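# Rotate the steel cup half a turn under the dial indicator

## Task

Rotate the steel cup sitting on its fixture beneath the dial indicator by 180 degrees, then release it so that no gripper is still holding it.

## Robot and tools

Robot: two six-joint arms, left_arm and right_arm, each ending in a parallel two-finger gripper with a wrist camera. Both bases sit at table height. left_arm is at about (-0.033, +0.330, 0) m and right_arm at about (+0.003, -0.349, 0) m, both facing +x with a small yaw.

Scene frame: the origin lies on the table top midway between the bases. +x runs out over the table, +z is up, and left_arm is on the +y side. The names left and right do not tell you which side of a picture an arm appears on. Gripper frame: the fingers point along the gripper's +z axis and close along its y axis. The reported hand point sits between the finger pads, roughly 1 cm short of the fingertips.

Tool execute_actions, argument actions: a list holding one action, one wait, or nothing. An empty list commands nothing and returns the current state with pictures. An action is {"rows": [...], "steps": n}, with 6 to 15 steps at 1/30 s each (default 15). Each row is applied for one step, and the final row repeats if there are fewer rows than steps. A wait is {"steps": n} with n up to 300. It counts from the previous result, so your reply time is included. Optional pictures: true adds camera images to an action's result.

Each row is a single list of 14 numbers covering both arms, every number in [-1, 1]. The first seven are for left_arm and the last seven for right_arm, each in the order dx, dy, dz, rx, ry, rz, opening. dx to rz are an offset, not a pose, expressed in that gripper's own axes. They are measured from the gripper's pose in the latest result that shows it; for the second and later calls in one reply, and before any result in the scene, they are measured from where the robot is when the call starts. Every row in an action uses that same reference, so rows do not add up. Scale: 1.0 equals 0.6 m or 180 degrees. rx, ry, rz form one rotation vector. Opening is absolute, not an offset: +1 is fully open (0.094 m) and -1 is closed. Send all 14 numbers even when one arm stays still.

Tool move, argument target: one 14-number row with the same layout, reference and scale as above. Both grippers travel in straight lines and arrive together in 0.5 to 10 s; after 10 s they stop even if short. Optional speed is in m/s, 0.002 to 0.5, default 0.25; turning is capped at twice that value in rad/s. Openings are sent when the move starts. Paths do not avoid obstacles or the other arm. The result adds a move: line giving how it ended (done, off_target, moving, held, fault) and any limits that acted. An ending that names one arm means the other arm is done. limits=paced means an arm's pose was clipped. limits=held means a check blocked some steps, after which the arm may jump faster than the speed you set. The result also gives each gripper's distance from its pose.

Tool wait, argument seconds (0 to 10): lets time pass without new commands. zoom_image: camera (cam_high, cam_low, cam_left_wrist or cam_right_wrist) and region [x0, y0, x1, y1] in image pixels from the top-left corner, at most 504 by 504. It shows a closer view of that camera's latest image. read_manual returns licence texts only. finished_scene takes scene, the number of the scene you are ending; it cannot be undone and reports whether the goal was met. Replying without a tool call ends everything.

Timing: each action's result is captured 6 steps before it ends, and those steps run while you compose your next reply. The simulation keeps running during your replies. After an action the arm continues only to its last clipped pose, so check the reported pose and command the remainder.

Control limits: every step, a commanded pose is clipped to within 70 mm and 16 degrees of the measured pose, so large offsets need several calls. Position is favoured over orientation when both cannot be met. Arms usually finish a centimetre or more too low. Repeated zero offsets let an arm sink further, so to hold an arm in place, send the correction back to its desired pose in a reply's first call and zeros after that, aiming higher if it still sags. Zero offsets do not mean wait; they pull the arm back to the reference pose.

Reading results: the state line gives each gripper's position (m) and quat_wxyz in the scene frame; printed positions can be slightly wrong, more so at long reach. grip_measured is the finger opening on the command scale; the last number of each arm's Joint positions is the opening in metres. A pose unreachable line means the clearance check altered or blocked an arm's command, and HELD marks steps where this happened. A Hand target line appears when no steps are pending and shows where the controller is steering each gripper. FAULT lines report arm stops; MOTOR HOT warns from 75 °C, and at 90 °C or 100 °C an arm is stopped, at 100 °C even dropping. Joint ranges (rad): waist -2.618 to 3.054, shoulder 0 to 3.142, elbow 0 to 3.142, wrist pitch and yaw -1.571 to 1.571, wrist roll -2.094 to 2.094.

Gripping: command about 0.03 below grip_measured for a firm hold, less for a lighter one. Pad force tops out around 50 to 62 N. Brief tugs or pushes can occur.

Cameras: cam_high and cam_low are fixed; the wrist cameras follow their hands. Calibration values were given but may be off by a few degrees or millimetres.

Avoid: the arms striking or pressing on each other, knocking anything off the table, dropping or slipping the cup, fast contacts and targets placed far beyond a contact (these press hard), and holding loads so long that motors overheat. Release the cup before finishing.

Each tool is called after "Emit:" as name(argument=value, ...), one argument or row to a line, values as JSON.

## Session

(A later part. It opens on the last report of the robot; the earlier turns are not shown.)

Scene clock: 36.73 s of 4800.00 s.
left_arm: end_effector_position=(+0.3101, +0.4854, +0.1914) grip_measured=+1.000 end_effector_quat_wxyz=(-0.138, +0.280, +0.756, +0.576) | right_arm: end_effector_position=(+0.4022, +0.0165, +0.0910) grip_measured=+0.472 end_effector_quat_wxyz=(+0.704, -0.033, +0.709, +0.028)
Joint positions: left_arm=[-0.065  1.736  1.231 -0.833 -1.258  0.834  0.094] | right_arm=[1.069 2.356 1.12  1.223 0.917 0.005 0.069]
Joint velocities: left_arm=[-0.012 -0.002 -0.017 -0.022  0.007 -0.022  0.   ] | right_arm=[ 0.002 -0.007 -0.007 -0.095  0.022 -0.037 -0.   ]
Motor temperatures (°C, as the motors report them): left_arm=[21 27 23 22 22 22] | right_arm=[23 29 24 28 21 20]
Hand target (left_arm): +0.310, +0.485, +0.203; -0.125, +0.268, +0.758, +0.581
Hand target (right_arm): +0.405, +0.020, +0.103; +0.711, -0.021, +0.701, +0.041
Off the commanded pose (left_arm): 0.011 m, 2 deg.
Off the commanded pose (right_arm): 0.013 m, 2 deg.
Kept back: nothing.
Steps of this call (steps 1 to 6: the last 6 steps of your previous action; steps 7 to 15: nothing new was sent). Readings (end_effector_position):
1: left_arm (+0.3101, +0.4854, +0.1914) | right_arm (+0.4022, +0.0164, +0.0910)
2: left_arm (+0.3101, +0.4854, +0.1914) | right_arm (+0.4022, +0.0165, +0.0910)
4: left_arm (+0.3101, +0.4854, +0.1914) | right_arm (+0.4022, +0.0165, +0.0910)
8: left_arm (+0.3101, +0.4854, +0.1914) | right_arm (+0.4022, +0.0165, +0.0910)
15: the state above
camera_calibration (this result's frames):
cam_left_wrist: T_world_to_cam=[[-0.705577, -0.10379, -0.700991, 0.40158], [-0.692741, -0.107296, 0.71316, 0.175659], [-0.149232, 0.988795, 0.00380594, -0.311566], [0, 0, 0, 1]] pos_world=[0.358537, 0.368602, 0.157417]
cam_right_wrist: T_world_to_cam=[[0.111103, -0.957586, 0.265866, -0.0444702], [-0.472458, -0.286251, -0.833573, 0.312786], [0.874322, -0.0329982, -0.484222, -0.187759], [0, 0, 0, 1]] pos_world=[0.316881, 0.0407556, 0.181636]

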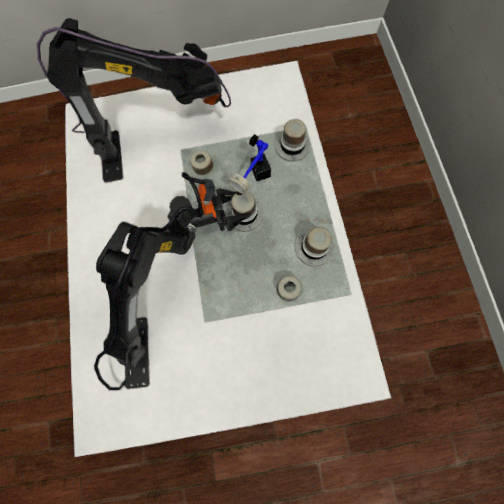

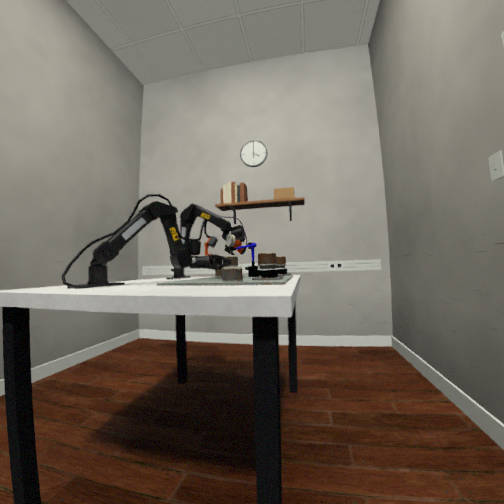

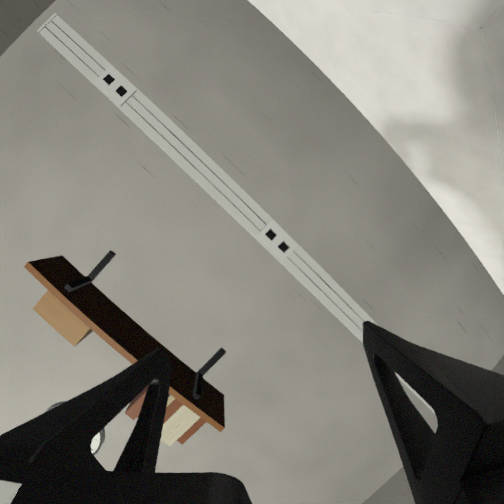

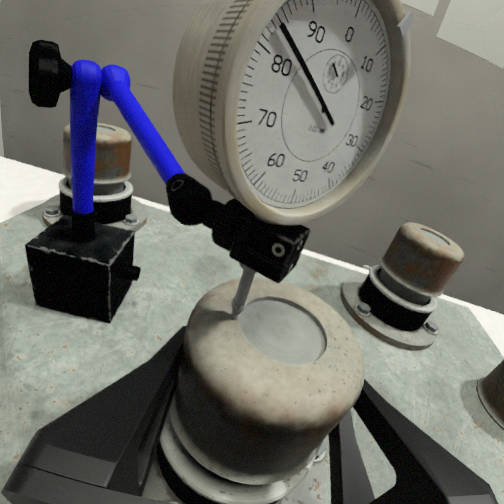

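Emit:
move(
  target=[0.009, 0.015, -0.006, -0.0029, -0.0014, -0.011, 1, -0.0217, 0.0057, 0.0017, -0.5278, -0.0114, -0.0082, 0.43],
  speed=0.25,
)

Scene clock: 41.93 s of 4800.00 s.
left_arm: end_effector_position=(+0.3103, +0.4851, +0.1907) grip_measured=+1.000 end_effector_quat_wxyz=(-0.137, +0.280, +0.757, +0.574) | right_arm: end_effector_position=(+0.4009, +0.0218, +0.0915) grip_measured=+0.472 end_effector_quat_wxyz=(-0.459, +0.546, -0.454, -0.534)
Joint positions: left_arm=[-0.065  1.736  1.231 -0.833 -1.254  0.834  0.094] | right_arm=[ 0.491  2.481  1.414  1.036 -1.312 -0.046  0.069]
Joint velocities: left_arm=[-0.017  0.007 -0.012 -0.007 -0.007 -0.022  0.   ] | right_arm=[-0.012 -0.022  0.002 -0.095 -0.022 -0.037  0.001]
Motor temperatures (°C, as the motors report them): left_arm=[21 27 23 22 22 22] | right_arm=[23 29 24 28 21 20]
Hand target (left_arm): +0.310, +0.485, +0.202; -0.125, +0.268, +0.758, +0.581
Hand target (right_arm): +0.406, +0.022, +0.104; -0.463, +0.549, -0.447, -0.534
Off the commanded pose (left_arm): 0.012 m, 2 deg.
Off the commanded pose (right_arm): 0.013 m, 1 deg.
Kept back: nothing.
move: off_target (left_arm, right_arm)
camera_calibration (this result's frames):
cam_left_wrist: T_world_to_cam=[[-0.705807, -0.105966, -0.700434, 0.402199], [-0.692713, -0.103716, 0.713717, 0.174382], [-0.148276, 0.988946, -0.000200687, -0.31091], [0, 0, 0, 1]] pos_world=[0.358571, 0.368179, 0.157193]
cam_right_wrist: T_world_to_cam=[[0.942872, 0.186786, 0.27587, -0.39868], [0.331602, -0.446263, -0.831197, -0.00500763], [-0.0321448, 0.875192, -0.482708, 0.157257], [0, 0, 0, 1]] pos_world=[0.382619, -0.0653972, 0.181731]

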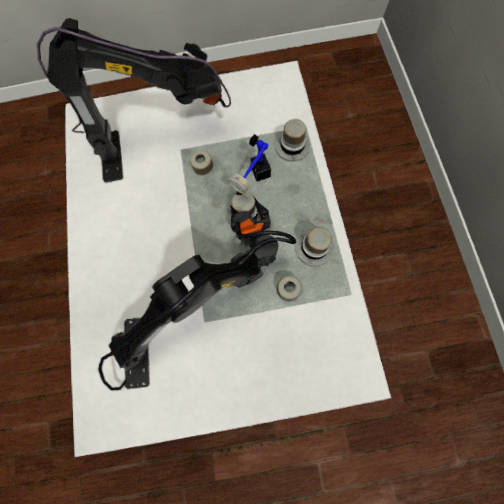

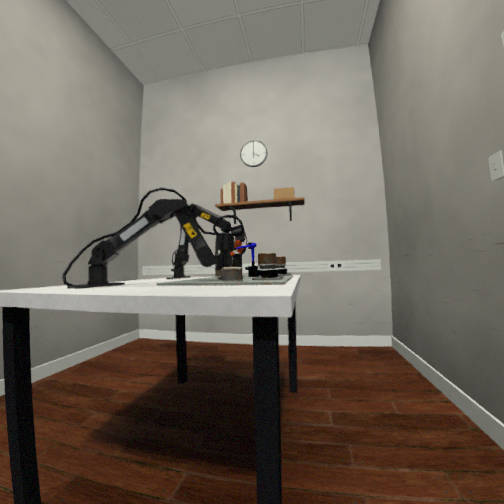

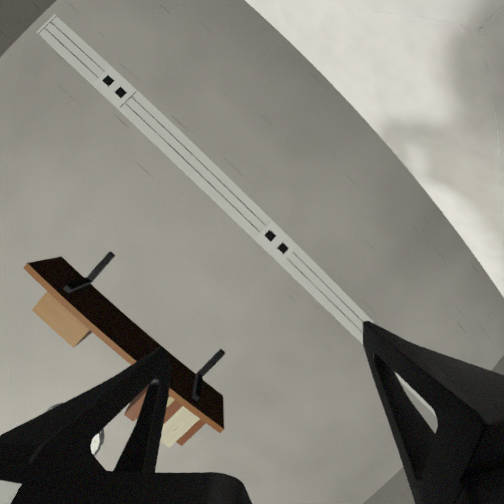

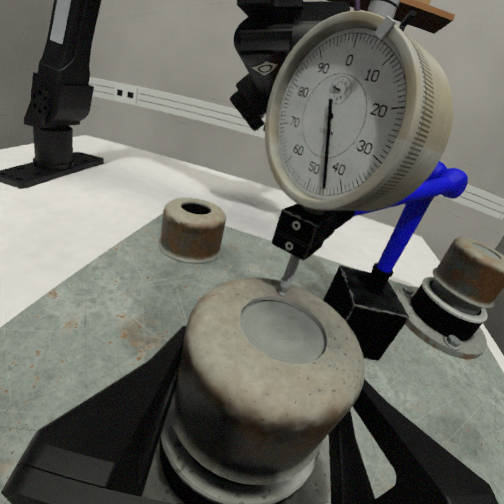

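Emit:
zoom_image(
  camera="cam_right_wrist",
  region=[150, 260, 390, 500],
)

Region (150, 260, 390, 500) of cam_right_wrist's 504x504 image, scaled by 2.100, with more detail than that image has.

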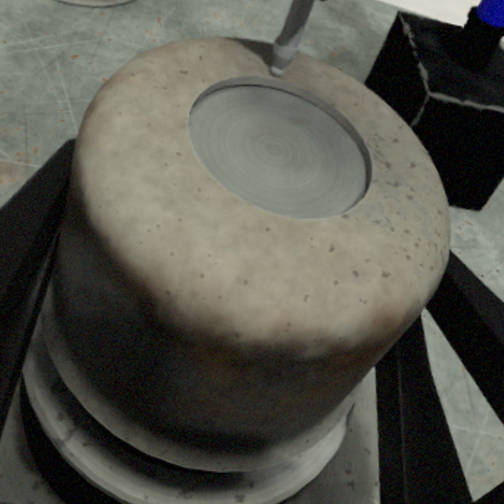

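Emit:
execute_actions(
  actions=[
    {"rows": [
[0.01,0.016,-0.006,-0.0029,-0.0014,-0.011,1,-0.0207,-0.0088,-0.0013,0,-0.0022,-0.0047,0.55],
[0.01,0.016,-0.006,-0.0029,-0.0014,-0.011,1,-0.0207,-0.0088,-0.0013,0,-0.0022,-0.0047,0.7],
[0.01,0.016,-0.006,-0.0029,-0.0014,-0.011,1,-0.0207,-0.0088,-0.0013,0,-0.0022,-0.0047,0.85],
[0.01,0.016,-0.006,-0.0029,-0.0014,-0.011,1,-0.023,-0.0105,-0.0013,0,-0.0022,-0.0047,1],
[0.01,0.016,-0.006,-0.0029,-0.0014,-0.011,1,-0.026,-0.0125,-0.0013,0,-0.0022,-0.0047,1],
[0.01,0.016,-0.006,-0.0029,-0.0014,-0.011,1,-0.029,-0.0145,-0.0013,0,-0.0022,-0.0047,1],
[0.01,0.016,-0.006,-0.0029,-0.0014,-0.011,1,-0.032,-0.016,-0.0013,0,-0.0022,-0.0047,1],
[0.01,0.016,-0.006,-0.0029,-0.0014,-0.011,1,-0.034,-0.0172,-0.0013,0,-0.0022,-0.0047,1]
], "steps": 9},
  ],
)

Emit:
wait(
  seconds=0.4,
)

Scene clock: 47.03 s of 4800.00 s.
left_arm: end_effector_position=(+0.3103, +0.4851, +0.1906) grip_measured=+1.000 end_effector_quat_wxyz=(-0.137, +0.281, +0.757, +0.574) | right_arm: end_effector_position=(+0.4009, +0.0217, +0.0915) grip_measured=+0.776 end_effector_quat_wxyz=(-0.459, +0.546, -0.454, -0.534)
Joint positions: left_arm=[-0.065  1.736  1.231 -0.833 -1.253  0.834  0.094] | right_arm=[ 0.491  2.481  1.415  1.033 -1.313 -0.048  0.083]
Joint velocities: left_arm=[-0.002 -0.002 -0.002  0.022 -0.022 -0.022  0.   ] | right_arm=[-0.007  0.002 -0.012  0.066  0.022 -0.066  0.146]
Motor temperatures (°C, as the motors report them): left_arm=[21 27 24 22 22 22] | right_arm=[23 30 24 28 21 20]
Steps of this call (steps 1 to 90: nothing new was sent; then 2.00 s passed at rest; steps 91 to 93: the first 3 steps of this action). Readings (end_effector_position):
91: left_arm (+0.3103, +0.4851, +0.1906) | right_arm (+0.4009, +0.0217, +0.0915)
92: left_arm (+0.3103, +0.4851, +0.1906) | right_arm (+0.4009, +0.0217, +0.0915)
93: the state above

Scene clock: 47.63 s of 4800.00 s.
left_arm: end_effector_position=(+0.3103, +0.4850, +0.1904) grip_measured=+1.000 end_effector_quat_wxyz=(-0.137, +0.281, +0.757, +0.574) | right_arm: end_effector_position=(+0.4048, +0.0234, +0.0958) grip_measured=+1.000 end_effector_quat_wxyz=(-0.459, +0.545, -0.454, -0.535)
Joint positions: left_arm=[-0.065  1.736  1.231 -0.833 -1.252  0.834  0.094] | right_arm=[ 0.491  2.481  1.438  1.013 -1.313 -0.043  0.094]
Joint velocities: left_arm=[-0.012  0.017  0.002 -0.11  -0.007 -0.007  0.   ] | right_arm=[-0.007 -0.002 -0.012 -0.095 -0.022 -0.154  0.   ]
Motor temperatures (°C, as the motors report them): left_arm=[21 27 24 22 22 22] | right_arm=[23 30 24 28 21 20]
Hand target (left_arm): +0.310, +0.485, +0.202; -0.124, +0.269, +0.759, +0.579
Hand target (right_arm): +0.410, +0.023, +0.112; -0.466, +0.546, -0.448, -0.533
Off the commanded pose (left_arm): 0.012 m, 2 deg.
Off the commanded pose (right_arm): 0.017 m, 1 deg.
Kept back: nothing.
Steps of this call (steps 1 to 6: the last 6 steps of your previous action; steps 7 to 18: nothing new was sent). Readings (end_effector_position):
1: left_arm (+0.3103, +0.4850, +0.1905) | right_arm (+0.4009, +0.0217, +0.0915)
2: left_arm (+0.3103, +0.4850, +0.1905) | right_arm (+0.4009, +0.0217, +0.0914)
4: left_arm (+0.3103, +0.4850, +0.1904) | right_arm (+0.4018, +0.0221, +0.0922)
8: left_arm (+0.3103, +0.4850, +0.1904) | right_arm (+0.4046, +0.0233, +0.0962)
18: the state above
camera_calibration (this result's frames):
cam_left_wrist: T_world_to_cam=[[-0.705912, -0.106954, -0.700178, 0.40248], [-0.692699, -0.102088, 0.713965, 0.173802], [-0.147841, 0.989009, -0.00202214, -0.310611], [0, 0, 0, 1]] pos_world=[0.358586, 0.367987, 0.157091]
cam_right_wrist: T_world_to_cam=[[0.943104, 0.187825, 0.274366, -0.403816], [0.330765, -0.445832, -0.831762, -0.00161881], [-0.0339046, 0.875189, -0.482592, 0.15874], [0, 0, 0, 1]] pos_world=[0.386758, -0.0638022, 0.186053]

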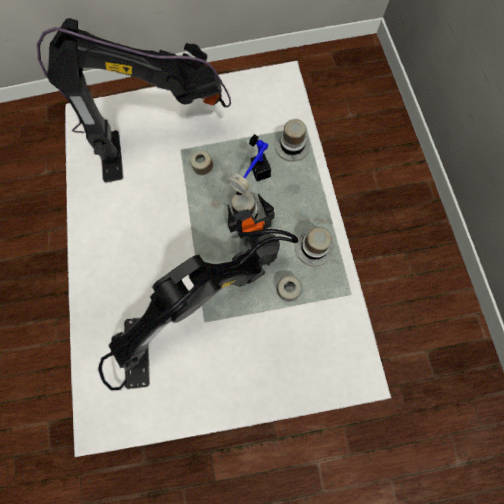

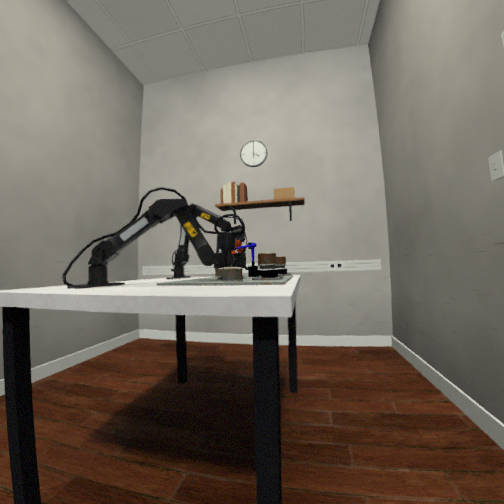

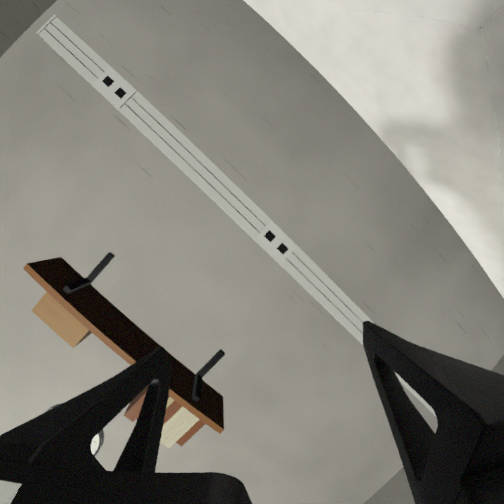

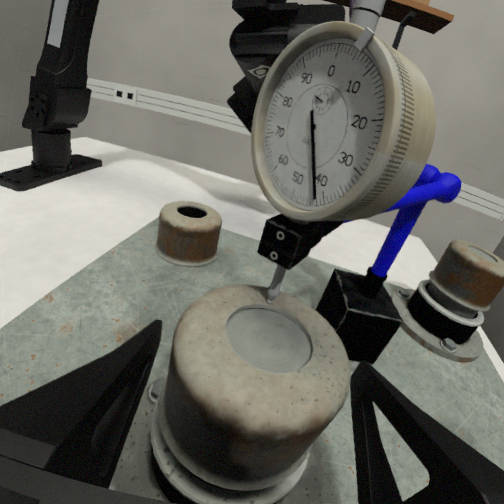

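Emit:
move(
  target=[0.01, 0.016, -0.006, -0.0029, -0.0014, -0.011, 1, -0.0203, 0.0008, -0.009, 0.486, -0.0118, 0.0086, 1],
  speed=0.25,
)

Scene clock: 53.20 s of 4800.00 s.
left_arm: end_effector_position=(+0.3105, +0.4848, +0.1897) grip_measured=+1.000 end_effector_quat_wxyz=(-0.136, +0.281, +0.758, +0.572) | right_arm: end_effector_position=(+0.4019, +0.0105, +0.1002) grip_measured=+1.000 end_effector_quat_wxyz=(+0.704, -0.072, +0.702, +0.080)
Joint positions: left_arm=[-0.065  1.736  1.231 -0.833 -1.248  0.834  0.094] | right_arm=[1.023 2.292 1.01  1.287 0.743 0.007 0.094]
Joint velocities: left_arm=[ 0.012 -0.017 -0.012 -0.007  0.007 -0.022  0.   ] | right_arm=[-0.012  0.002 -0.012 -0.022  0.022  0.066  0.   ]
Motor temperatures (°C, as the motors report them): left_arm=[21 27 24 22 22 22] | right_arm=[23 31 24 28 21 20]
Hand target (left_arm): +0.310, +0.485, +0.202; -0.124, +0.269, +0.760, +0.579
Hand target (right_arm): +0.402, +0.016, +0.109; +0.709, -0.061, +0.697, +0.088
Off the commanded pose (left_arm): 0.013 m, 2 deg.
Off the commanded pose (right_arm): 0.011 m, 2 deg.
Kept back: nothing.
move: off_target (left_arm, right_arm)
camera_calibration (this result's frames):
cam_left_wrist: T_world_to_cam=[[-0.706144, -0.109126, -0.699608, 0.403095], [-0.692665, -0.0985043, 0.714501, 0.172527], [-0.146885, 0.989135, -0.00602984, -0.309947], [0, 0, 0, 1]] pos_world=[0.35862, 0.367562, 0.156869]
cam_right_wrist: T_world_to_cam=[[0.230813, -0.940178, 0.250581, -0.0994613], [-0.42491, -0.329077, -0.843303, 0.300911], [0.875315, 0.0881706, -0.475446, -0.185805], [0, 0, 0, 1]] pos_world=[0.313455, 0.021894, 0.190342]

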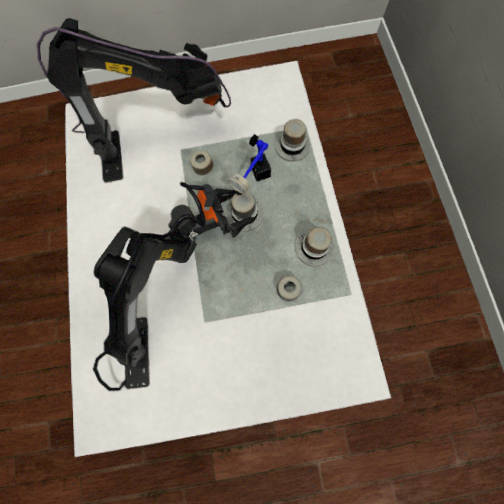

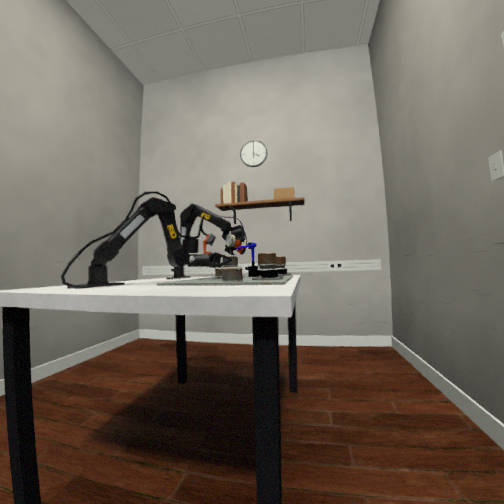

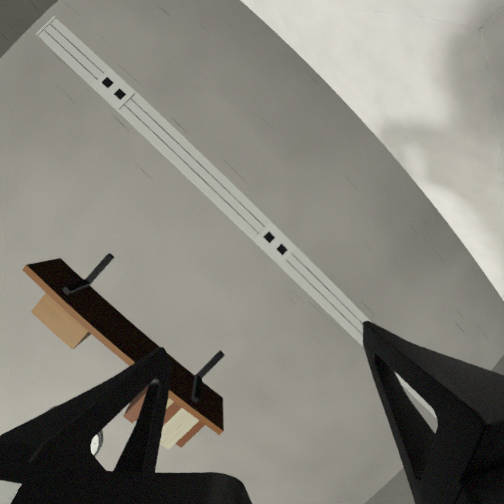

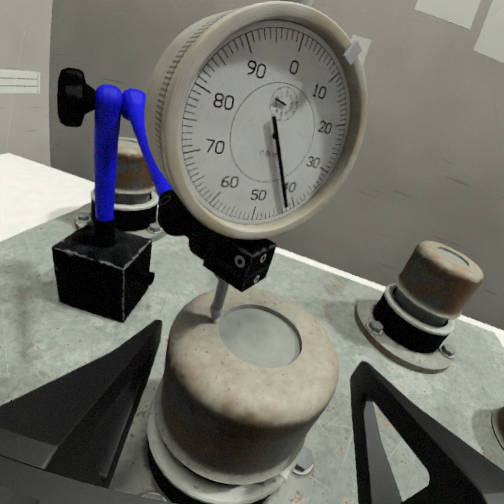

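Emit:
execute_actions(
  actions=[
    {"rows": [
[0.0105,0.017,-0.006,-0.0029,-0.0014,-0.011,1,-0.012,0.0113,0.0027,0.0013,-0.0054,0.008,1],
[0.0105,0.017,-0.006,-0.0029,-0.0014,-0.011,1,-0.0095,0.0134,0.0032,0.0013,-0.0054,0.008,1],
[0.0105,0.017,-0.006,-0.0029,-0.0014,-0.011,1,-0.007,0.0155,0.0036,0.0013,-0.0054,0.008,1],
[0.0105,0.017,-0.006,-0.0029,-0.0014,-0.011,1,-0.0045,0.0176,0.0041,0.0013,-0.0054,0.008,1],
[0.0105,0.017,-0.006,-0.0029,-0.0014,-0.011,1,-0.0028,0.0195,0.0045,0.0013,-0.0054,0.008,1],
[0.0105,0.017,-0.006,-0.0029,-0.0014,-0.011,1,-0.0028,0.0195,0.0045,0.0013,-0.0054,0.008,0.94],
[0.0105,0.017,-0.006,-0.0029,-0.0014,-0.011,1,-0.0028,0.0195,0.0045,0.0013,-0.0054,0.008,0.88],
[0.0105,0.017,-0.006,-0.0029,-0.0014,-0.011,1,-0.0028,0.0195,0.0045,0.0013,-0.0054,0.008,0.82],
[0.0105,0.017,-0.006,-0.0029,-0.0014,-0.011,1,-0.0028,0.0195,0.0045,0.0013,-0.0054,0.008,0.76],
[0.0105,0.017,-0.006,-0.0029,-0.0014,-0.011,1,-0.0028,0.0195,0.0045,0.0013,-0.0054,0.008,0.71],
[0.0105,0.017,-0.006,-0.0029,-0.0014,-0.011,1,-0.0028,0.0195,0.0045,0.0013,-0.0054,0.008,0.67],
[0.0105,0.017,-0.006,-0.0029,-0.0014,-0.011,1,-0.0028,0.0195,0.0045,0.0013,-0.0054,0.008,0.64],
[0.0105,0.017,-0.006,-0.0029,-0.0014,-0.011,1,-0.0028,0.0195,0.0045,0.0013,-0.0054,0.008,0.62],
[0.0105,0.017,-0.006,-0.0029,-0.0014,-0.011,1,-0.0028,0.0195,0.0045,0.0013,-0.0054,0.008,0.6],
[0.0105,0.017,-0.006,-0.0029,-0.0014,-0.011,1,-0.0028,0.0195,0.0045,0.0013,-0.0054,0.008,0.6]
], "steps": 15},
  ],
)

Emit:
wait(
  seconds=0.2,
)

Scene clock: 54.90 s of 4800.00 s.
left_arm: end_effector_position=(+0.3105, +0.4847, +0.1894) grip_measured=+1.000 end_effector_quat_wxyz=(-0.136, +0.282, +0.759, +0.571) | right_arm: end_effector_position=(+0.4030, +0.0148, +0.0922) grip_measured=+0.789 end_effector_quat_wxyz=(+0.702, -0.072, +0.704, +0.076)
Joint positions: left_arm=[-0.065  1.736  1.231 -0.834 -1.247  0.834  0.094] | right_arm=[1.029 2.323 1.035 1.286 0.753 0.007 0.084]
Joint velocities: left_arm=[ 0.002  0.002 -0.007 -0.022 -0.007  0.022  0.   ] | right_arm=[ 0.027  0.066  0.002  0.066 -0.037 -0.037 -0.058]
Motor temperatures (°C, as the motors report them): left_arm=[21 27 24 22 22 22] | right_arm=[23 31 24 29 21 20]
Steps of this call (steps 1 to 42: nothing new was sent; steps 43 to 51: the first 9 steps of this action). Readings (end_effector_position):
43: left_arm (+0.3105, +0.4848, +0.1897) | right_arm (+0.4020, +0.0100, +0.1001)
44: left_arm (+0.3105, +0.4847, +0.1896) | right_arm (+0.4022, +0.0100, +0.0999)
46: left_arm (+0.3105, +0.4847, +0.1896) | right_arm (+0.4034, +0.0111, +0.0988)
50: left_arm (+0.3105, +0.4847, +0.1894) | right_arm (+0.4035, +0.0143, +0.0934)
51: the state above

Scene clock: 55.30 s of 4800.00 s.
left_arm: end_effector_position=(+0.3105, +0.4847, +0.1894) grip_measured=+1.000 end_effector_quat_wxyz=(-0.136, +0.282, +0.759, +0.571) | right_arm: end_effector_position=(+0.4023, +0.0151, +0.0909) grip_measured=+0.602 end_effector_quat_wxyz=(+0.702, -0.073, +0.705, +0.075)
Joint positions: left_arm=[-0.065  1.736  1.231 -0.834 -1.247  0.834  0.094] | right_arm=[1.031 2.326 1.035 1.286 0.755 0.007 0.075]
Joint velocities: left_arm=[ 0.002  0.037 -0.002 -0.037 -0.022  0.022  0.   ] | right_arm=[ 0.002  0.007  0.002  0.081 -0.11  -0.051 -0.   ]
Motor temperatures (°C, as the motors report them): left_arm=[21 27 24 22 22 22] | right_arm=[23 31 24 29 21 20]
Hand target (left_arm): +0.311, +0.485, +0.202; -0.123, +0.270, +0.761, +0.577
Hand target (right_arm): +0.402, +0.022, +0.102; +0.709, -0.061, +0.697, +0.088
Off the commanded pose (left_arm): 0.013 m, 2 deg.
Off the commanded pose (right_arm): 0.013 m, 2 deg.
Kept back: nothing.
Steps of this call (steps 1 to 6: the last 6 steps of your previous action; steps 7 to 12: nothing new was sent). Readings (end_effector_position):
1: left_arm (+0.3105, +0.4847, +0.1894) | right_arm (+0.4025, +0.0152, +0.0914)
2: left_arm (+0.3105, +0.4847, +0.1894) | right_arm (+0.4024, +0.0152, +0.0911)
4: left_arm (+0.3105, +0.4847, +0.1894) | right_arm (+0.4023, +0.0153, +0.0909)
8: left_arm (+0.3105, +0.4847, +0.1894) | right_arm (+0.4023, +0.0152, +0.0909)
12: the state above
camera_calibration (this result's frames):
cam_left_wrist: T_world_to_cam=[[-0.706496, -0.109904, -0.699132, 0.403304], [-0.69238, -0.0972129, 0.714955, 0.171911], [-0.146541, 0.989177, -0.00741462, -0.309726], [0, 0, 0, 1]] pos_world=[0.358573, 0.367411, 0.156758]
cam_right_wrist: T_world_to_cam=[[0.22765, -0.939171, 0.257164, -0.0921743], [-0.431512, -0.334052, -0.837978, 0.296936], [0.872911, 0.079796, -0.48131, -0.18936], [0, 0, 0, 1]] pos_world=[0.31441, 0.0277348, 0.181389]

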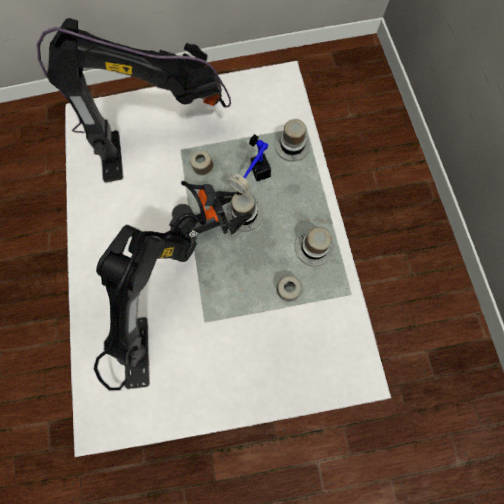

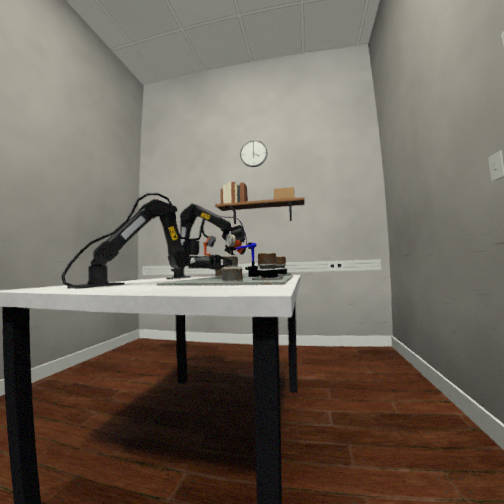

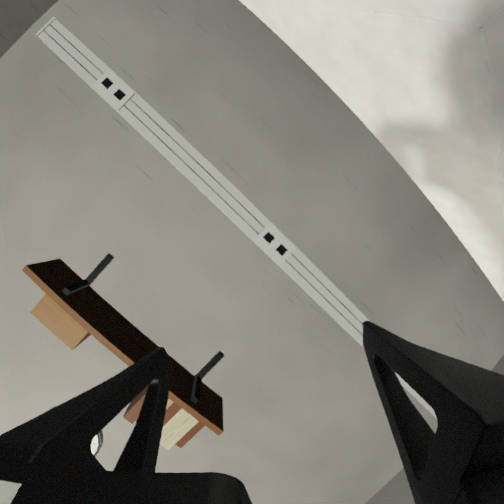

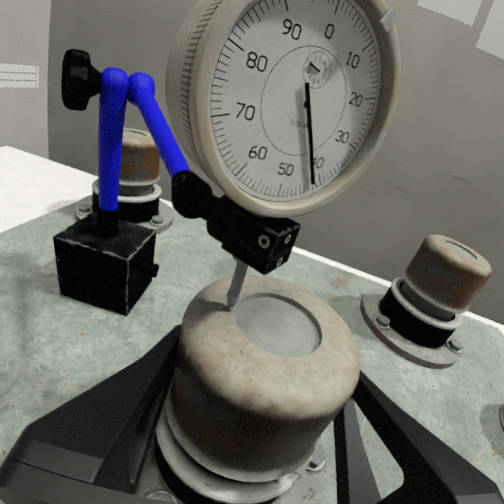

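Emit:
execute_actions(
  actions=[
    {"rows": [
[0.0105,0.017,-0.006,-0.0029,-0.0014,-0.011,1,-0.0185,0.0113,0.0018,-0.0005,-0.0079,0.0105,0.57],
[0.0105,0.017,-0.006,-0.0029,-0.0014,-0.011,1,-0.0185,0.0113,0.0018,-0.0005,-0.0079,0.0105,0.545],
[0.0105,0.017,-0.006,-0.0029,-0.0014,-0.011,1,-0.0185,0.0113,0.0018,-0.0005,-0.0079,0.0105,0.52],
[0.0105,0.017,-0.006,-0.0029,-0.0014,-0.011,1,-0.0185,0.0113,0.0018,-0.0005,-0.0079,0.0105,0.5],
[0.0105,0.017,-0.006,-0.0029,-0.0014,-0.011,1,-0.0185,0.0113,0.0018,-0.0005,-0.0079,0.0105,0.48],
[0.0105,0.017,-0.006,-0.0029,-0.0014,-0.011,1,-0.0185,0.0113,0.0018,-0.0005,-0.0079,0.0105,0.46],
[0.0105,0.017,-0.006,-0.0029,-0.0014,-0.011,1,-0.0185,0.0113,0.0018,-0.0005,-0.0079,0.0105,0.445],
[0.0105,0.017,-0.006,-0.0029,-0.0014,-0.011,1,-0.0185,0.0113,0.0018,-0.0005,-0.0079,0.0105,0.43]
], "steps": 9},
  ],
)

Emit:
wait(
  seconds=0.2,
)

Scene clock: 56.13 s of 4800.00 s.
left_arm: end_effector_position=(+0.3105, +0.4846, +0.1892) grip_measured=+1.000 end_effector_quat_wxyz=(-0.136, +0.282, +0.759, +0.571) | right_arm: end_effector_position=(+0.4018, +0.0158, +0.0909) grip_measured=+0.533 end_effector_quat_wxyz=(+0.702, -0.074, +0.705, +0.076)
Joint positions: left_arm=[-0.065  1.736  1.231 -0.834 -1.245  0.834  0.094] | right_arm=[1.032 2.326 1.035 1.286 0.754 0.007 0.072]
Joint velocities: left_arm=[ 0.007 -0.007 -0.002  0.037  0.007 -0.007  0.   ] | right_arm=[ 0.032 -0.007 -0.027  0.007 -0.081 -0.022 -0.023]
Motor temperatures (°C, as the motors report them): left_arm=[21 27 24 22 22 22] | right_arm=[23 31 24 29 21 20]
Steps of this call (steps 1 to 22: nothing new was sent; steps 23 to 25: the first 3 steps of this action). Readings (end_effector_position):
23: left_arm (+0.3105, +0.4847, +0.1894) | right_arm (+0.4023, +0.0150, +0.0909)
24: left_arm (+0.3105, +0.4846, +0.1893) | right_arm (+0.4022, +0.0153, +0.0909)
25: the state above

Scene clock: 56.53 s of 4800.00 s.
left_arm: end_effector_position=(+0.3105, +0.4846, +0.1891) grip_measured=+1.000 end_effector_quat_wxyz=(-0.136, +0.282, +0.759, +0.571) | right_arm: end_effector_position=(+0.4012, +0.0166, +0.0909) grip_measured=+0.470 end_effector_quat_wxyz=(+0.702, -0.075, +0.705, +0.077)
Joint positions: left_arm=[-0.065  1.736  1.231 -0.834 -1.245  0.834  0.094] | right_arm=[1.033 2.326 1.035 1.286 0.753 0.007 0.069]
Joint velocities: left_arm=[ 0.002 -0.002  0.002  0.022  0.007 -0.022  0.   ] | right_arm=[ 0.022 -0.012  0.017 -0.066 -0.022  0.051 -0.   ]
Motor temperatures (°C, as the motors report them): left_arm=[21 27 24 22 22 22] | right_arm=[23 31 24 29 21 20]
Hand target (left_arm): +0.311, +0.485, +0.202; -0.123, +0.270, +0.761, +0.576
Hand target (right_arm): +0.402, +0.022, +0.102; +0.709, -0.061, +0.697, +0.088
Off the commanded pose (left_arm): 0.013 m, 2 deg.
Off the commanded pose (right_arm): 0.012 m, 2 deg.
Kept back: nothing.
Steps of this call (steps 1 to 6: the last 6 steps of your previous action; steps 7 to 12: nothing new was sent). Readings (end_effector_position):
1: left_arm (+0.3105, +0.4846, +0.1892) | right_arm (+0.4014, +0.0163, +0.0909)
2: left_arm (+0.3105, +0.4846, +0.1892) | right_arm (+0.4013, +0.0165, +0.0909)
4: left_arm (+0.3105, +0.4846, +0.1892) | right_arm (+0.4012, +0.0166, +0.0909)
8: left_arm (+0.3105, +0.4846, +0.1891) | right_arm (+0.4012, +0.0166, +0.0909)
12: the state above
camera_calibration (this result's frames):
cam_left_wrist: T_world_to_cam=[[-0.706868, -0.110878, -0.698601, 0.403568], [-0.69209, -0.0955953, 0.715453, 0.171179], [-0.146111, 0.989226, -0.00916422, -0.309443], [0, 0, 0, 1]] pos_world=[0.358528, 0.36722, 0.156626]
cam_right_wrist: T_world_to_cam=[[0.232307, -0.938032, 0.257156, -0.0924448], [-0.429858, -0.336182, -0.837976, 0.296339], [0.872499, 0.0841272, -0.481318, -0.18846], [0, 0, 0, 1]] pos_world=[0.31329, 0.0287621, 0.181388]

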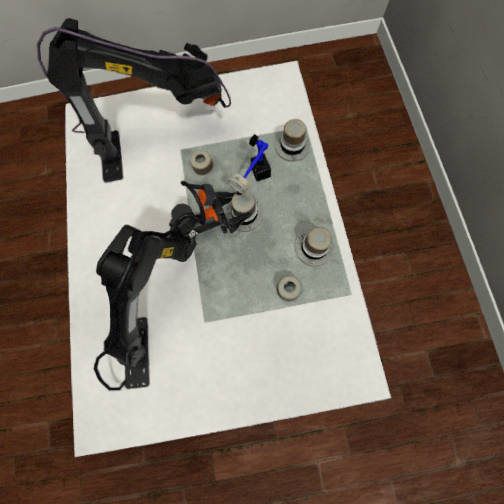

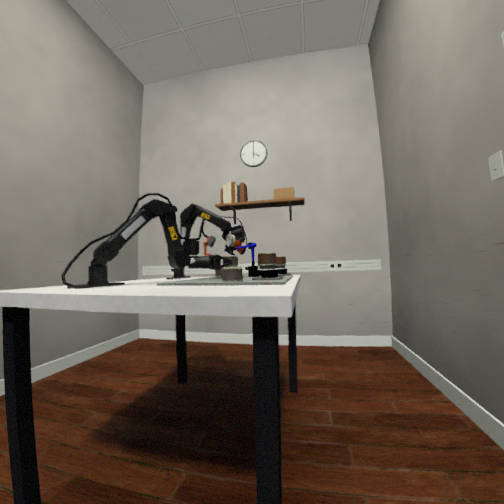

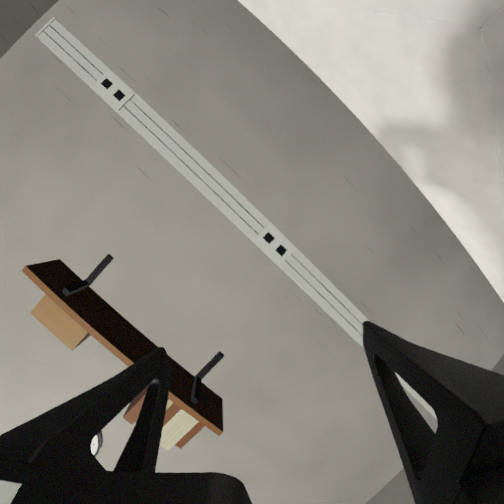

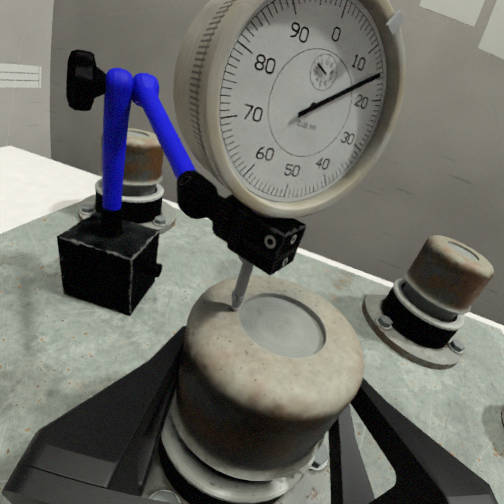

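Emit:
zoom_image(
  camera="cam_right_wrist",
  region=[150, 260, 390, 500],
)

Region (150, 260, 390, 500) of cam_right_wrist's 504x504 image, scaled by 2.100, with more detail than that image has.

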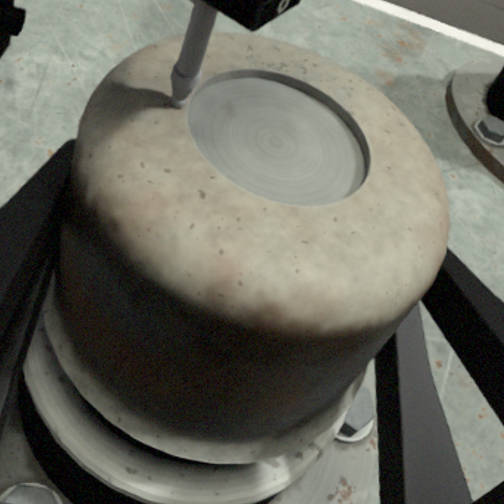

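Emit:
move(
  target=[0.0105, 0.017, -0.006, -0.0029, -0.0014, -0.011, 1, -0.0218, 0.0066, 0.0044, -0.4767, -0.0055, -0.0063, 0.43],
  speed=0.3,
)

Scene clock: 60.27 s of 4800.00 s.
left_arm: end_effector_position=(+0.3106, +0.4843, +0.1884) grip_measured=+1.000 end_effector_quat_wxyz=(-0.135, +0.283, +0.760, +0.569) | right_arm: end_effector_position=(+0.4012, +0.0205, +0.0910) grip_measured=+0.470 end_effector_quat_wxyz=(-0.466, +0.535, -0.466, -0.529)
Joint positions: left_arm=[-0.065  1.736  1.231 -0.835 -1.241  0.834  0.094] | right_arm=[ 0.492  2.469  1.38   1.068 -1.277 -0.027  0.069]
Joint velocities: left_arm=[-0.007 -0.007 -0.017  0.022  0.007 -0.095  0.   ] | right_arm=[-0.012  0.002  0.007 -0.051  0.007 -0.11  -0.001]
Motor temperatures (°C, as the motors report them): left_arm=[21 27 24 22 22 22] | right_arm=[23 31 24 29 21 20]
Hand target (left_arm): +0.311, +0.485, +0.201; -0.123, +0.271, +0.762, +0.576
Hand target (right_arm): +0.405, +0.023, +0.104; -0.469, +0.539, -0.458, -0.529
Off the commanded pose (left_arm): 0.013 m, 2 deg.
Off the commanded pose (right_arm): 0.013 m, 1 deg.
Kept back: nothing.
move: off_target (left_arm, right_arm)
camera_calibration (this result's frames):
cam_left_wrist: T_world_to_cam=[[-0.707636, -0.113022, -0.697479, 0.404149], [-0.691504, -0.0920327, 0.716486, 0.169602], [-0.145169, 0.989321, -0.0130294, -0.308811], [0, 0, 0, 1]] pos_world=[0.358441, 0.3668, 0.156345]
cam_right_wrist: T_world_to_cam=[[0.951336, 0.154466, 0.266645, -0.400498], [0.308075, -0.457019, -0.8344, 0.00385971], [-0.00702426, 0.875942, -0.482366, 0.148026], [0, 0, 0, 1]] pos_world=[0.380859, -0.0660346, 0.181414]

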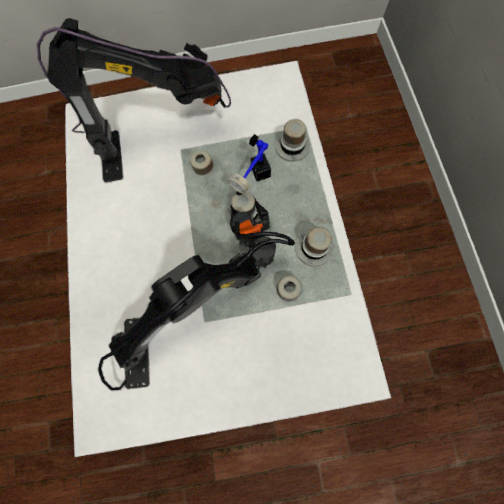

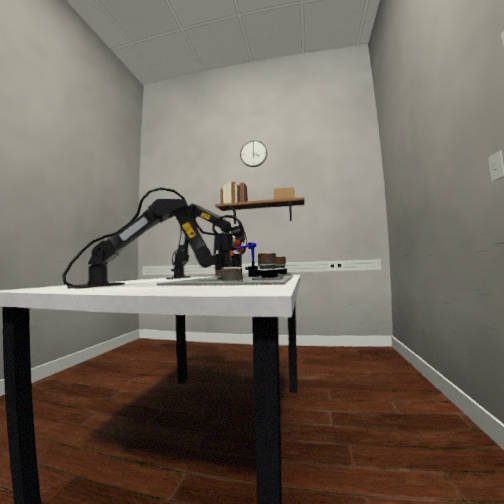

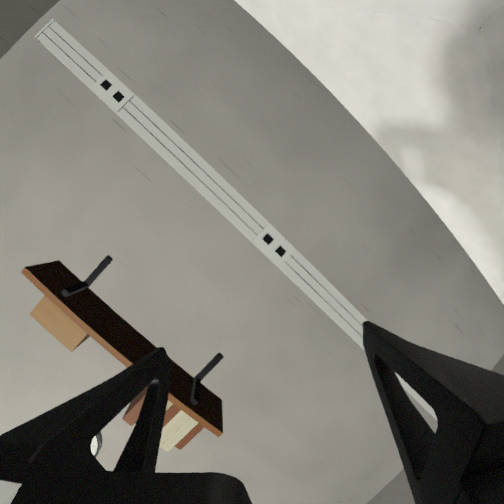

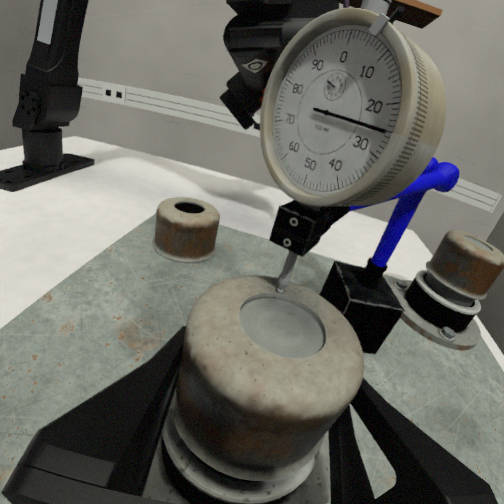

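Emit:
zoom_image(
  camera="cam_right_wrist",
  region=[150, 260, 390, 500],
)

Region (150, 260, 390, 500) of cam_right_wrist's 504x504 image, scaled by 2.100, with more detail than that image has.

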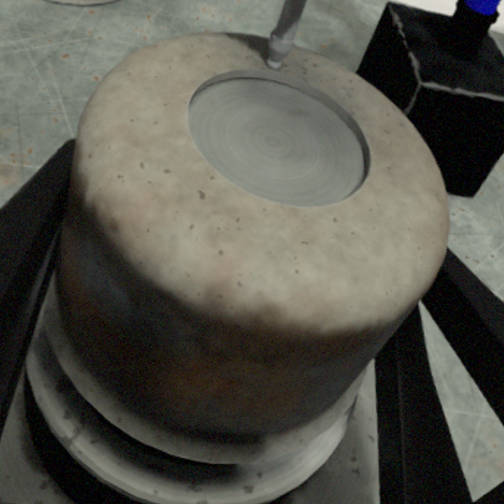

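Emit:
execute_actions(
  actions=[
    {"rows": [
[0.011,0.018,-0.006,-0.0029,-0.0014,-0.011,1,-0.0217,-0.0068,0.0033,0,-0.003,-0.005,0.55],
[0.011,0.018,-0.006,-0.0029,-0.0014,-0.011,1,-0.0217,-0.0068,0.0033,0,-0.003,-0.005,0.7],
[0.011,0.018,-0.006,-0.0029,-0.0014,-0.011,1,-0.0217,-0.0068,0.0033,0,-0.003,-0.005,0.85],
[0.011,0.018,-0.006,-0.0029,-0.0014,-0.011,1,-0.023,-0.0068,0.001,0,-0.003,-0.005,1],
[0.011,0.018,-0.006,-0.0029,-0.0014,-0.011,1,-0.026,-0.0068,-0.005,0,-0.003,-0.005,1],
[0.011,0.018,-0.006,-0.0029,-0.0014,-0.011,1,-0.03,-0.0068,-0.014,0,-0.003,-0.005,1],
[0.011,0.018,-0.006,-0.0029,-0.0014,-0.011,1,-0.035,-0.0068,-0.025,0,-0.003,-0.005,1],
[0.011,0.018,-0.006,-0.0029,-0.0014,-0.011,1,-0.041,-0.0068,-0.037,0,-0.003,-0.005,1],
[0.011,0.018,-0.006,-0.0029,-0.0014,-0.011,1,-0.047,-0.0068,-0.049,0,-0.003,-0.005,1],
[0.011,0.018,-0.006,-0.0029,-0.0014,-0.011,1,-0.053,-0.0068,-0.061,0,-0.003,-0.005,1],
[0.011,0.018,-0.006,-0.0029,-0.0014,-0.011,1,-0.058,-0.0068,-0.072,0,-0.003,-0.005,1],
[0.011,0.018,-0.006,-0.0029,-0.0014,-0.011,1,-0.062,-0.0068,-0.08,0,-0.003,-0.005,1],
[0.011,0.018,-0.006,-0.0029,-0.0014,-0.011,1,-0.065,-0.0068,-0.086,0,-0.003,-0.005,1],
[0.011,0.018,-0.006,-0.0029,-0.0014,-0.011,1,-0.066,-0.0068,-0.089,0,-0.003,-0.005,1],
[0.011,0.018,-0.006,-0.0029,-0.0014,-0.011,1,-0.067,-0.0068,-0.09,0,-0.003,-0.005,1]
], "steps": 15},
  ],
)

Emit:
wait(
  seconds=0.5,
)

Scene clock: 61.97 s of 4800.00 s.
left_arm: end_effector_position=(+0.3105, +0.4842, +0.1881) grip_measured=+1.000 end_effector_quat_wxyz=(-0.135, +0.284, +0.760, +0.568) | right_arm: end_effector_position=(+0.4019, +0.0148, +0.0934) grip_measured=+1.000 end_effector_quat_wxyz=(-0.464, +0.536, -0.465, -0.531)
Joint positions: left_arm=[-0.065  1.736  1.231 -0.836 -1.239  0.834  0.094] | right_arm=[ 0.479  2.46   1.375  1.062 -1.295 -0.026  0.094]
Joint velocities: left_arm=[-0.012  0.022  0.017 -0.022 -0.007 -0.007  0.   ] | right_arm=[-0.212 -0.203 -0.168 -0.081 -0.286 -0.007  0.   ]
Motor temperatures (°C, as the motors report them): left_arm=[21 27 24 22 22 22] | right_arm=[23 31 24 29 21 20]
Steps of this call (steps 1 to 42: nothing new was sent; steps 43 to 51: the first 9 steps of this action). Readings (end_effector_position):
43: left_arm (+0.3106, +0.4843, +0.1883) | right_arm (+0.4012, +0.0204, +0.0910)
44: left_arm (+0.3106, +0.4843, +0.1882) | right_arm (+0.4012, +0.0204, +0.0910)
46: left_arm (+0.3106, +0.4843, +0.1882) | right_arm (+0.4012, +0.0204, +0.0910)
50: left_arm (+0.3105, +0.4842, +0.1881) | right_arm (+0.4015, +0.0178, +0.0921)
51: the state above

Scene clock: 62.67 s of 4800.00 s.
left_arm: end_effector_position=(+0.3105, +0.4842, +0.1880) grip_measured=+1.000 end_effector_quat_wxyz=(-0.135, +0.284, +0.760, +0.568) | right_arm: end_effector_position=(+0.4194, -0.0333, +0.1232) grip_measured=+1.000 end_effector_quat_wxyz=(-0.480, +0.535, -0.461, -0.520)
Joint positions: left_arm=[-0.065  1.736  1.231 -0.836 -1.239  0.834  0.094] | right_arm=[ 0.37   2.378  1.345  1.049 -1.381 -0.018  0.094]
Joint velocities: left_arm=[ 0.007 -0.007  0.002 -0.007 -0.007  0.066  0.   ] | right_arm=[ 0.007 -0.012 -0.012  0.022  0.022  0.022  0.   ]
Motor temperatures (°C, as the motors report them): left_arm=[21 27 24 22 22 22] | right_arm=[23 31 24 29 21 20]
Hand target (left_arm): +0.311, +0.485, +0.201; -0.123, +0.272, +0.763, +0.574
Hand target (right_arm): +0.414, -0.031, +0.131; -0.473, +0.536, -0.459, -0.527
Off the commanded pose (left_arm): 0.014 m, 2 deg.
Off the commanded pose (right_arm): 0.011 m, 1 deg.
Kept back: nothing.
Steps of this call (steps 1 to 6: the last 6 steps of your previous action; steps 7 to 21: nothing new was sent). Readings (end_effector_position):
1: left_arm (+0.3106, +0.4842, +0.1880) | right_arm (+0.4028, +0.0103, +0.0954)
2: left_arm (+0.3105, +0.4842, +0.1880) | right_arm (+0.4046, +0.0046, +0.0982)
4: left_arm (+0.3105, +0.4842, +0.1880) | right_arm (+0.4102, -0.0091, +0.1058)
8: left_arm (+0.3105, +0.4842, +0.1880) | right_arm (+0.4215, -0.0309, +0.1207)
21: the state above
camera_calibration (this result's frames):
cam_left_wrist: T_world_to_cam=[[-0.70854, -0.113971, -0.696406, 0.404381], [-0.690664, -0.0904383, 0.717498, 0.168566], [-0.144755, 0.989359, -0.0146362, -0.308565], [0, 0, 0, 1]] pos_world=[0.358276, 0.366614, 0.156152]
cam_right_wrist: T_world_to_cam=[[0.946525, 0.133889, 0.293538, -0.420121], [0.321927, -0.452059, -0.831869, -0.00547242], [0.0213184, 0.881882, -0.470988, 0.197746], [0, 0, 0, 1]] pos_world=[0.395201, -0.120613, 0.211905]

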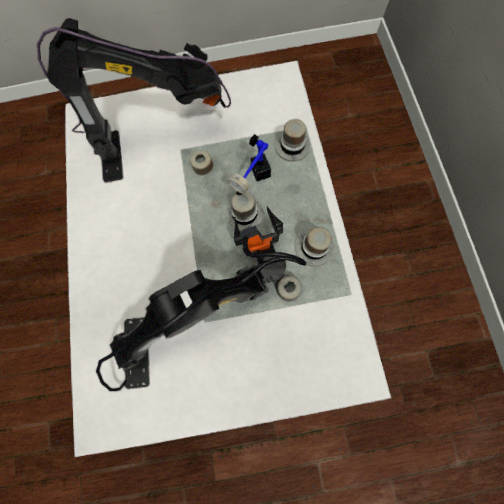

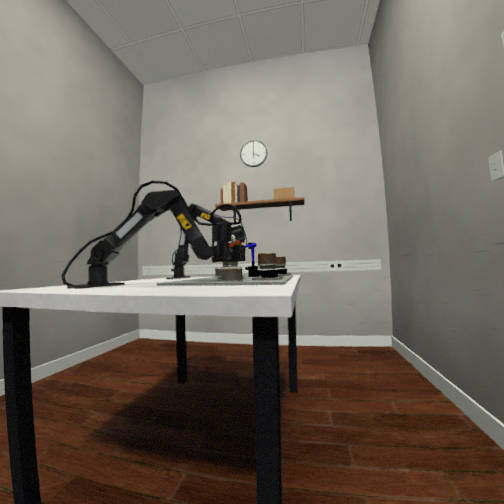

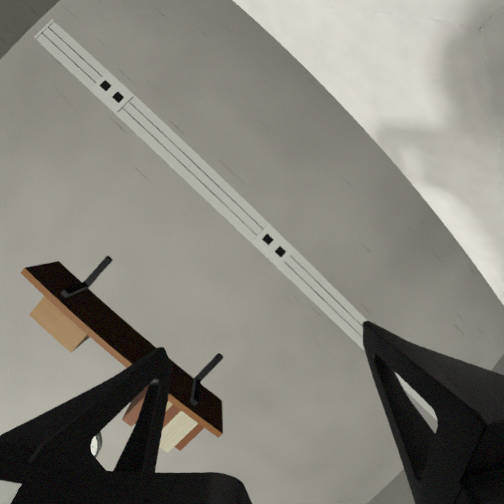

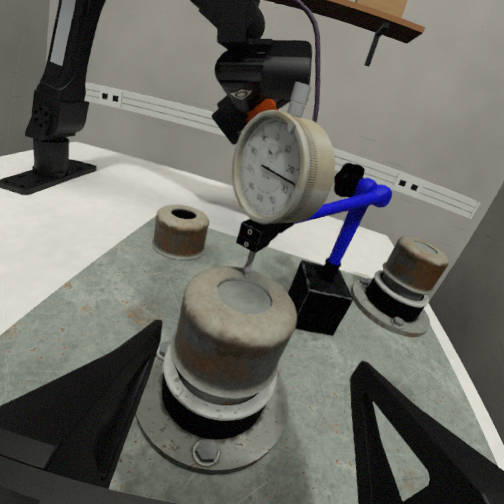

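Emit:
zoom_image(
  camera="cam_right_wrist",
  region=[150, 240, 320, 410],
)

Region (150, 240, 320, 410) of cam_right_wrist's 504x504 image, scaled by 2.965, with more detail than that image has.

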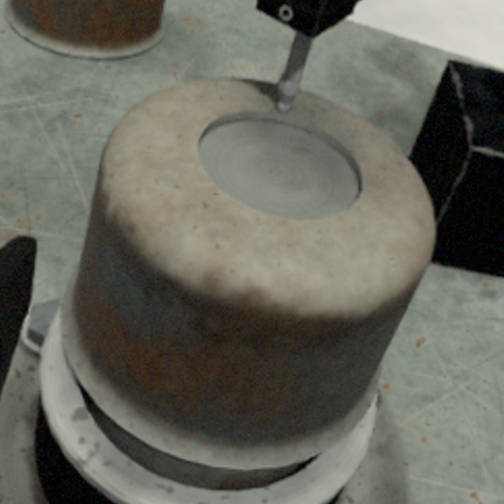

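Emit:
finished_scene(
  scene=1,
)

The scene is finished: the task was done.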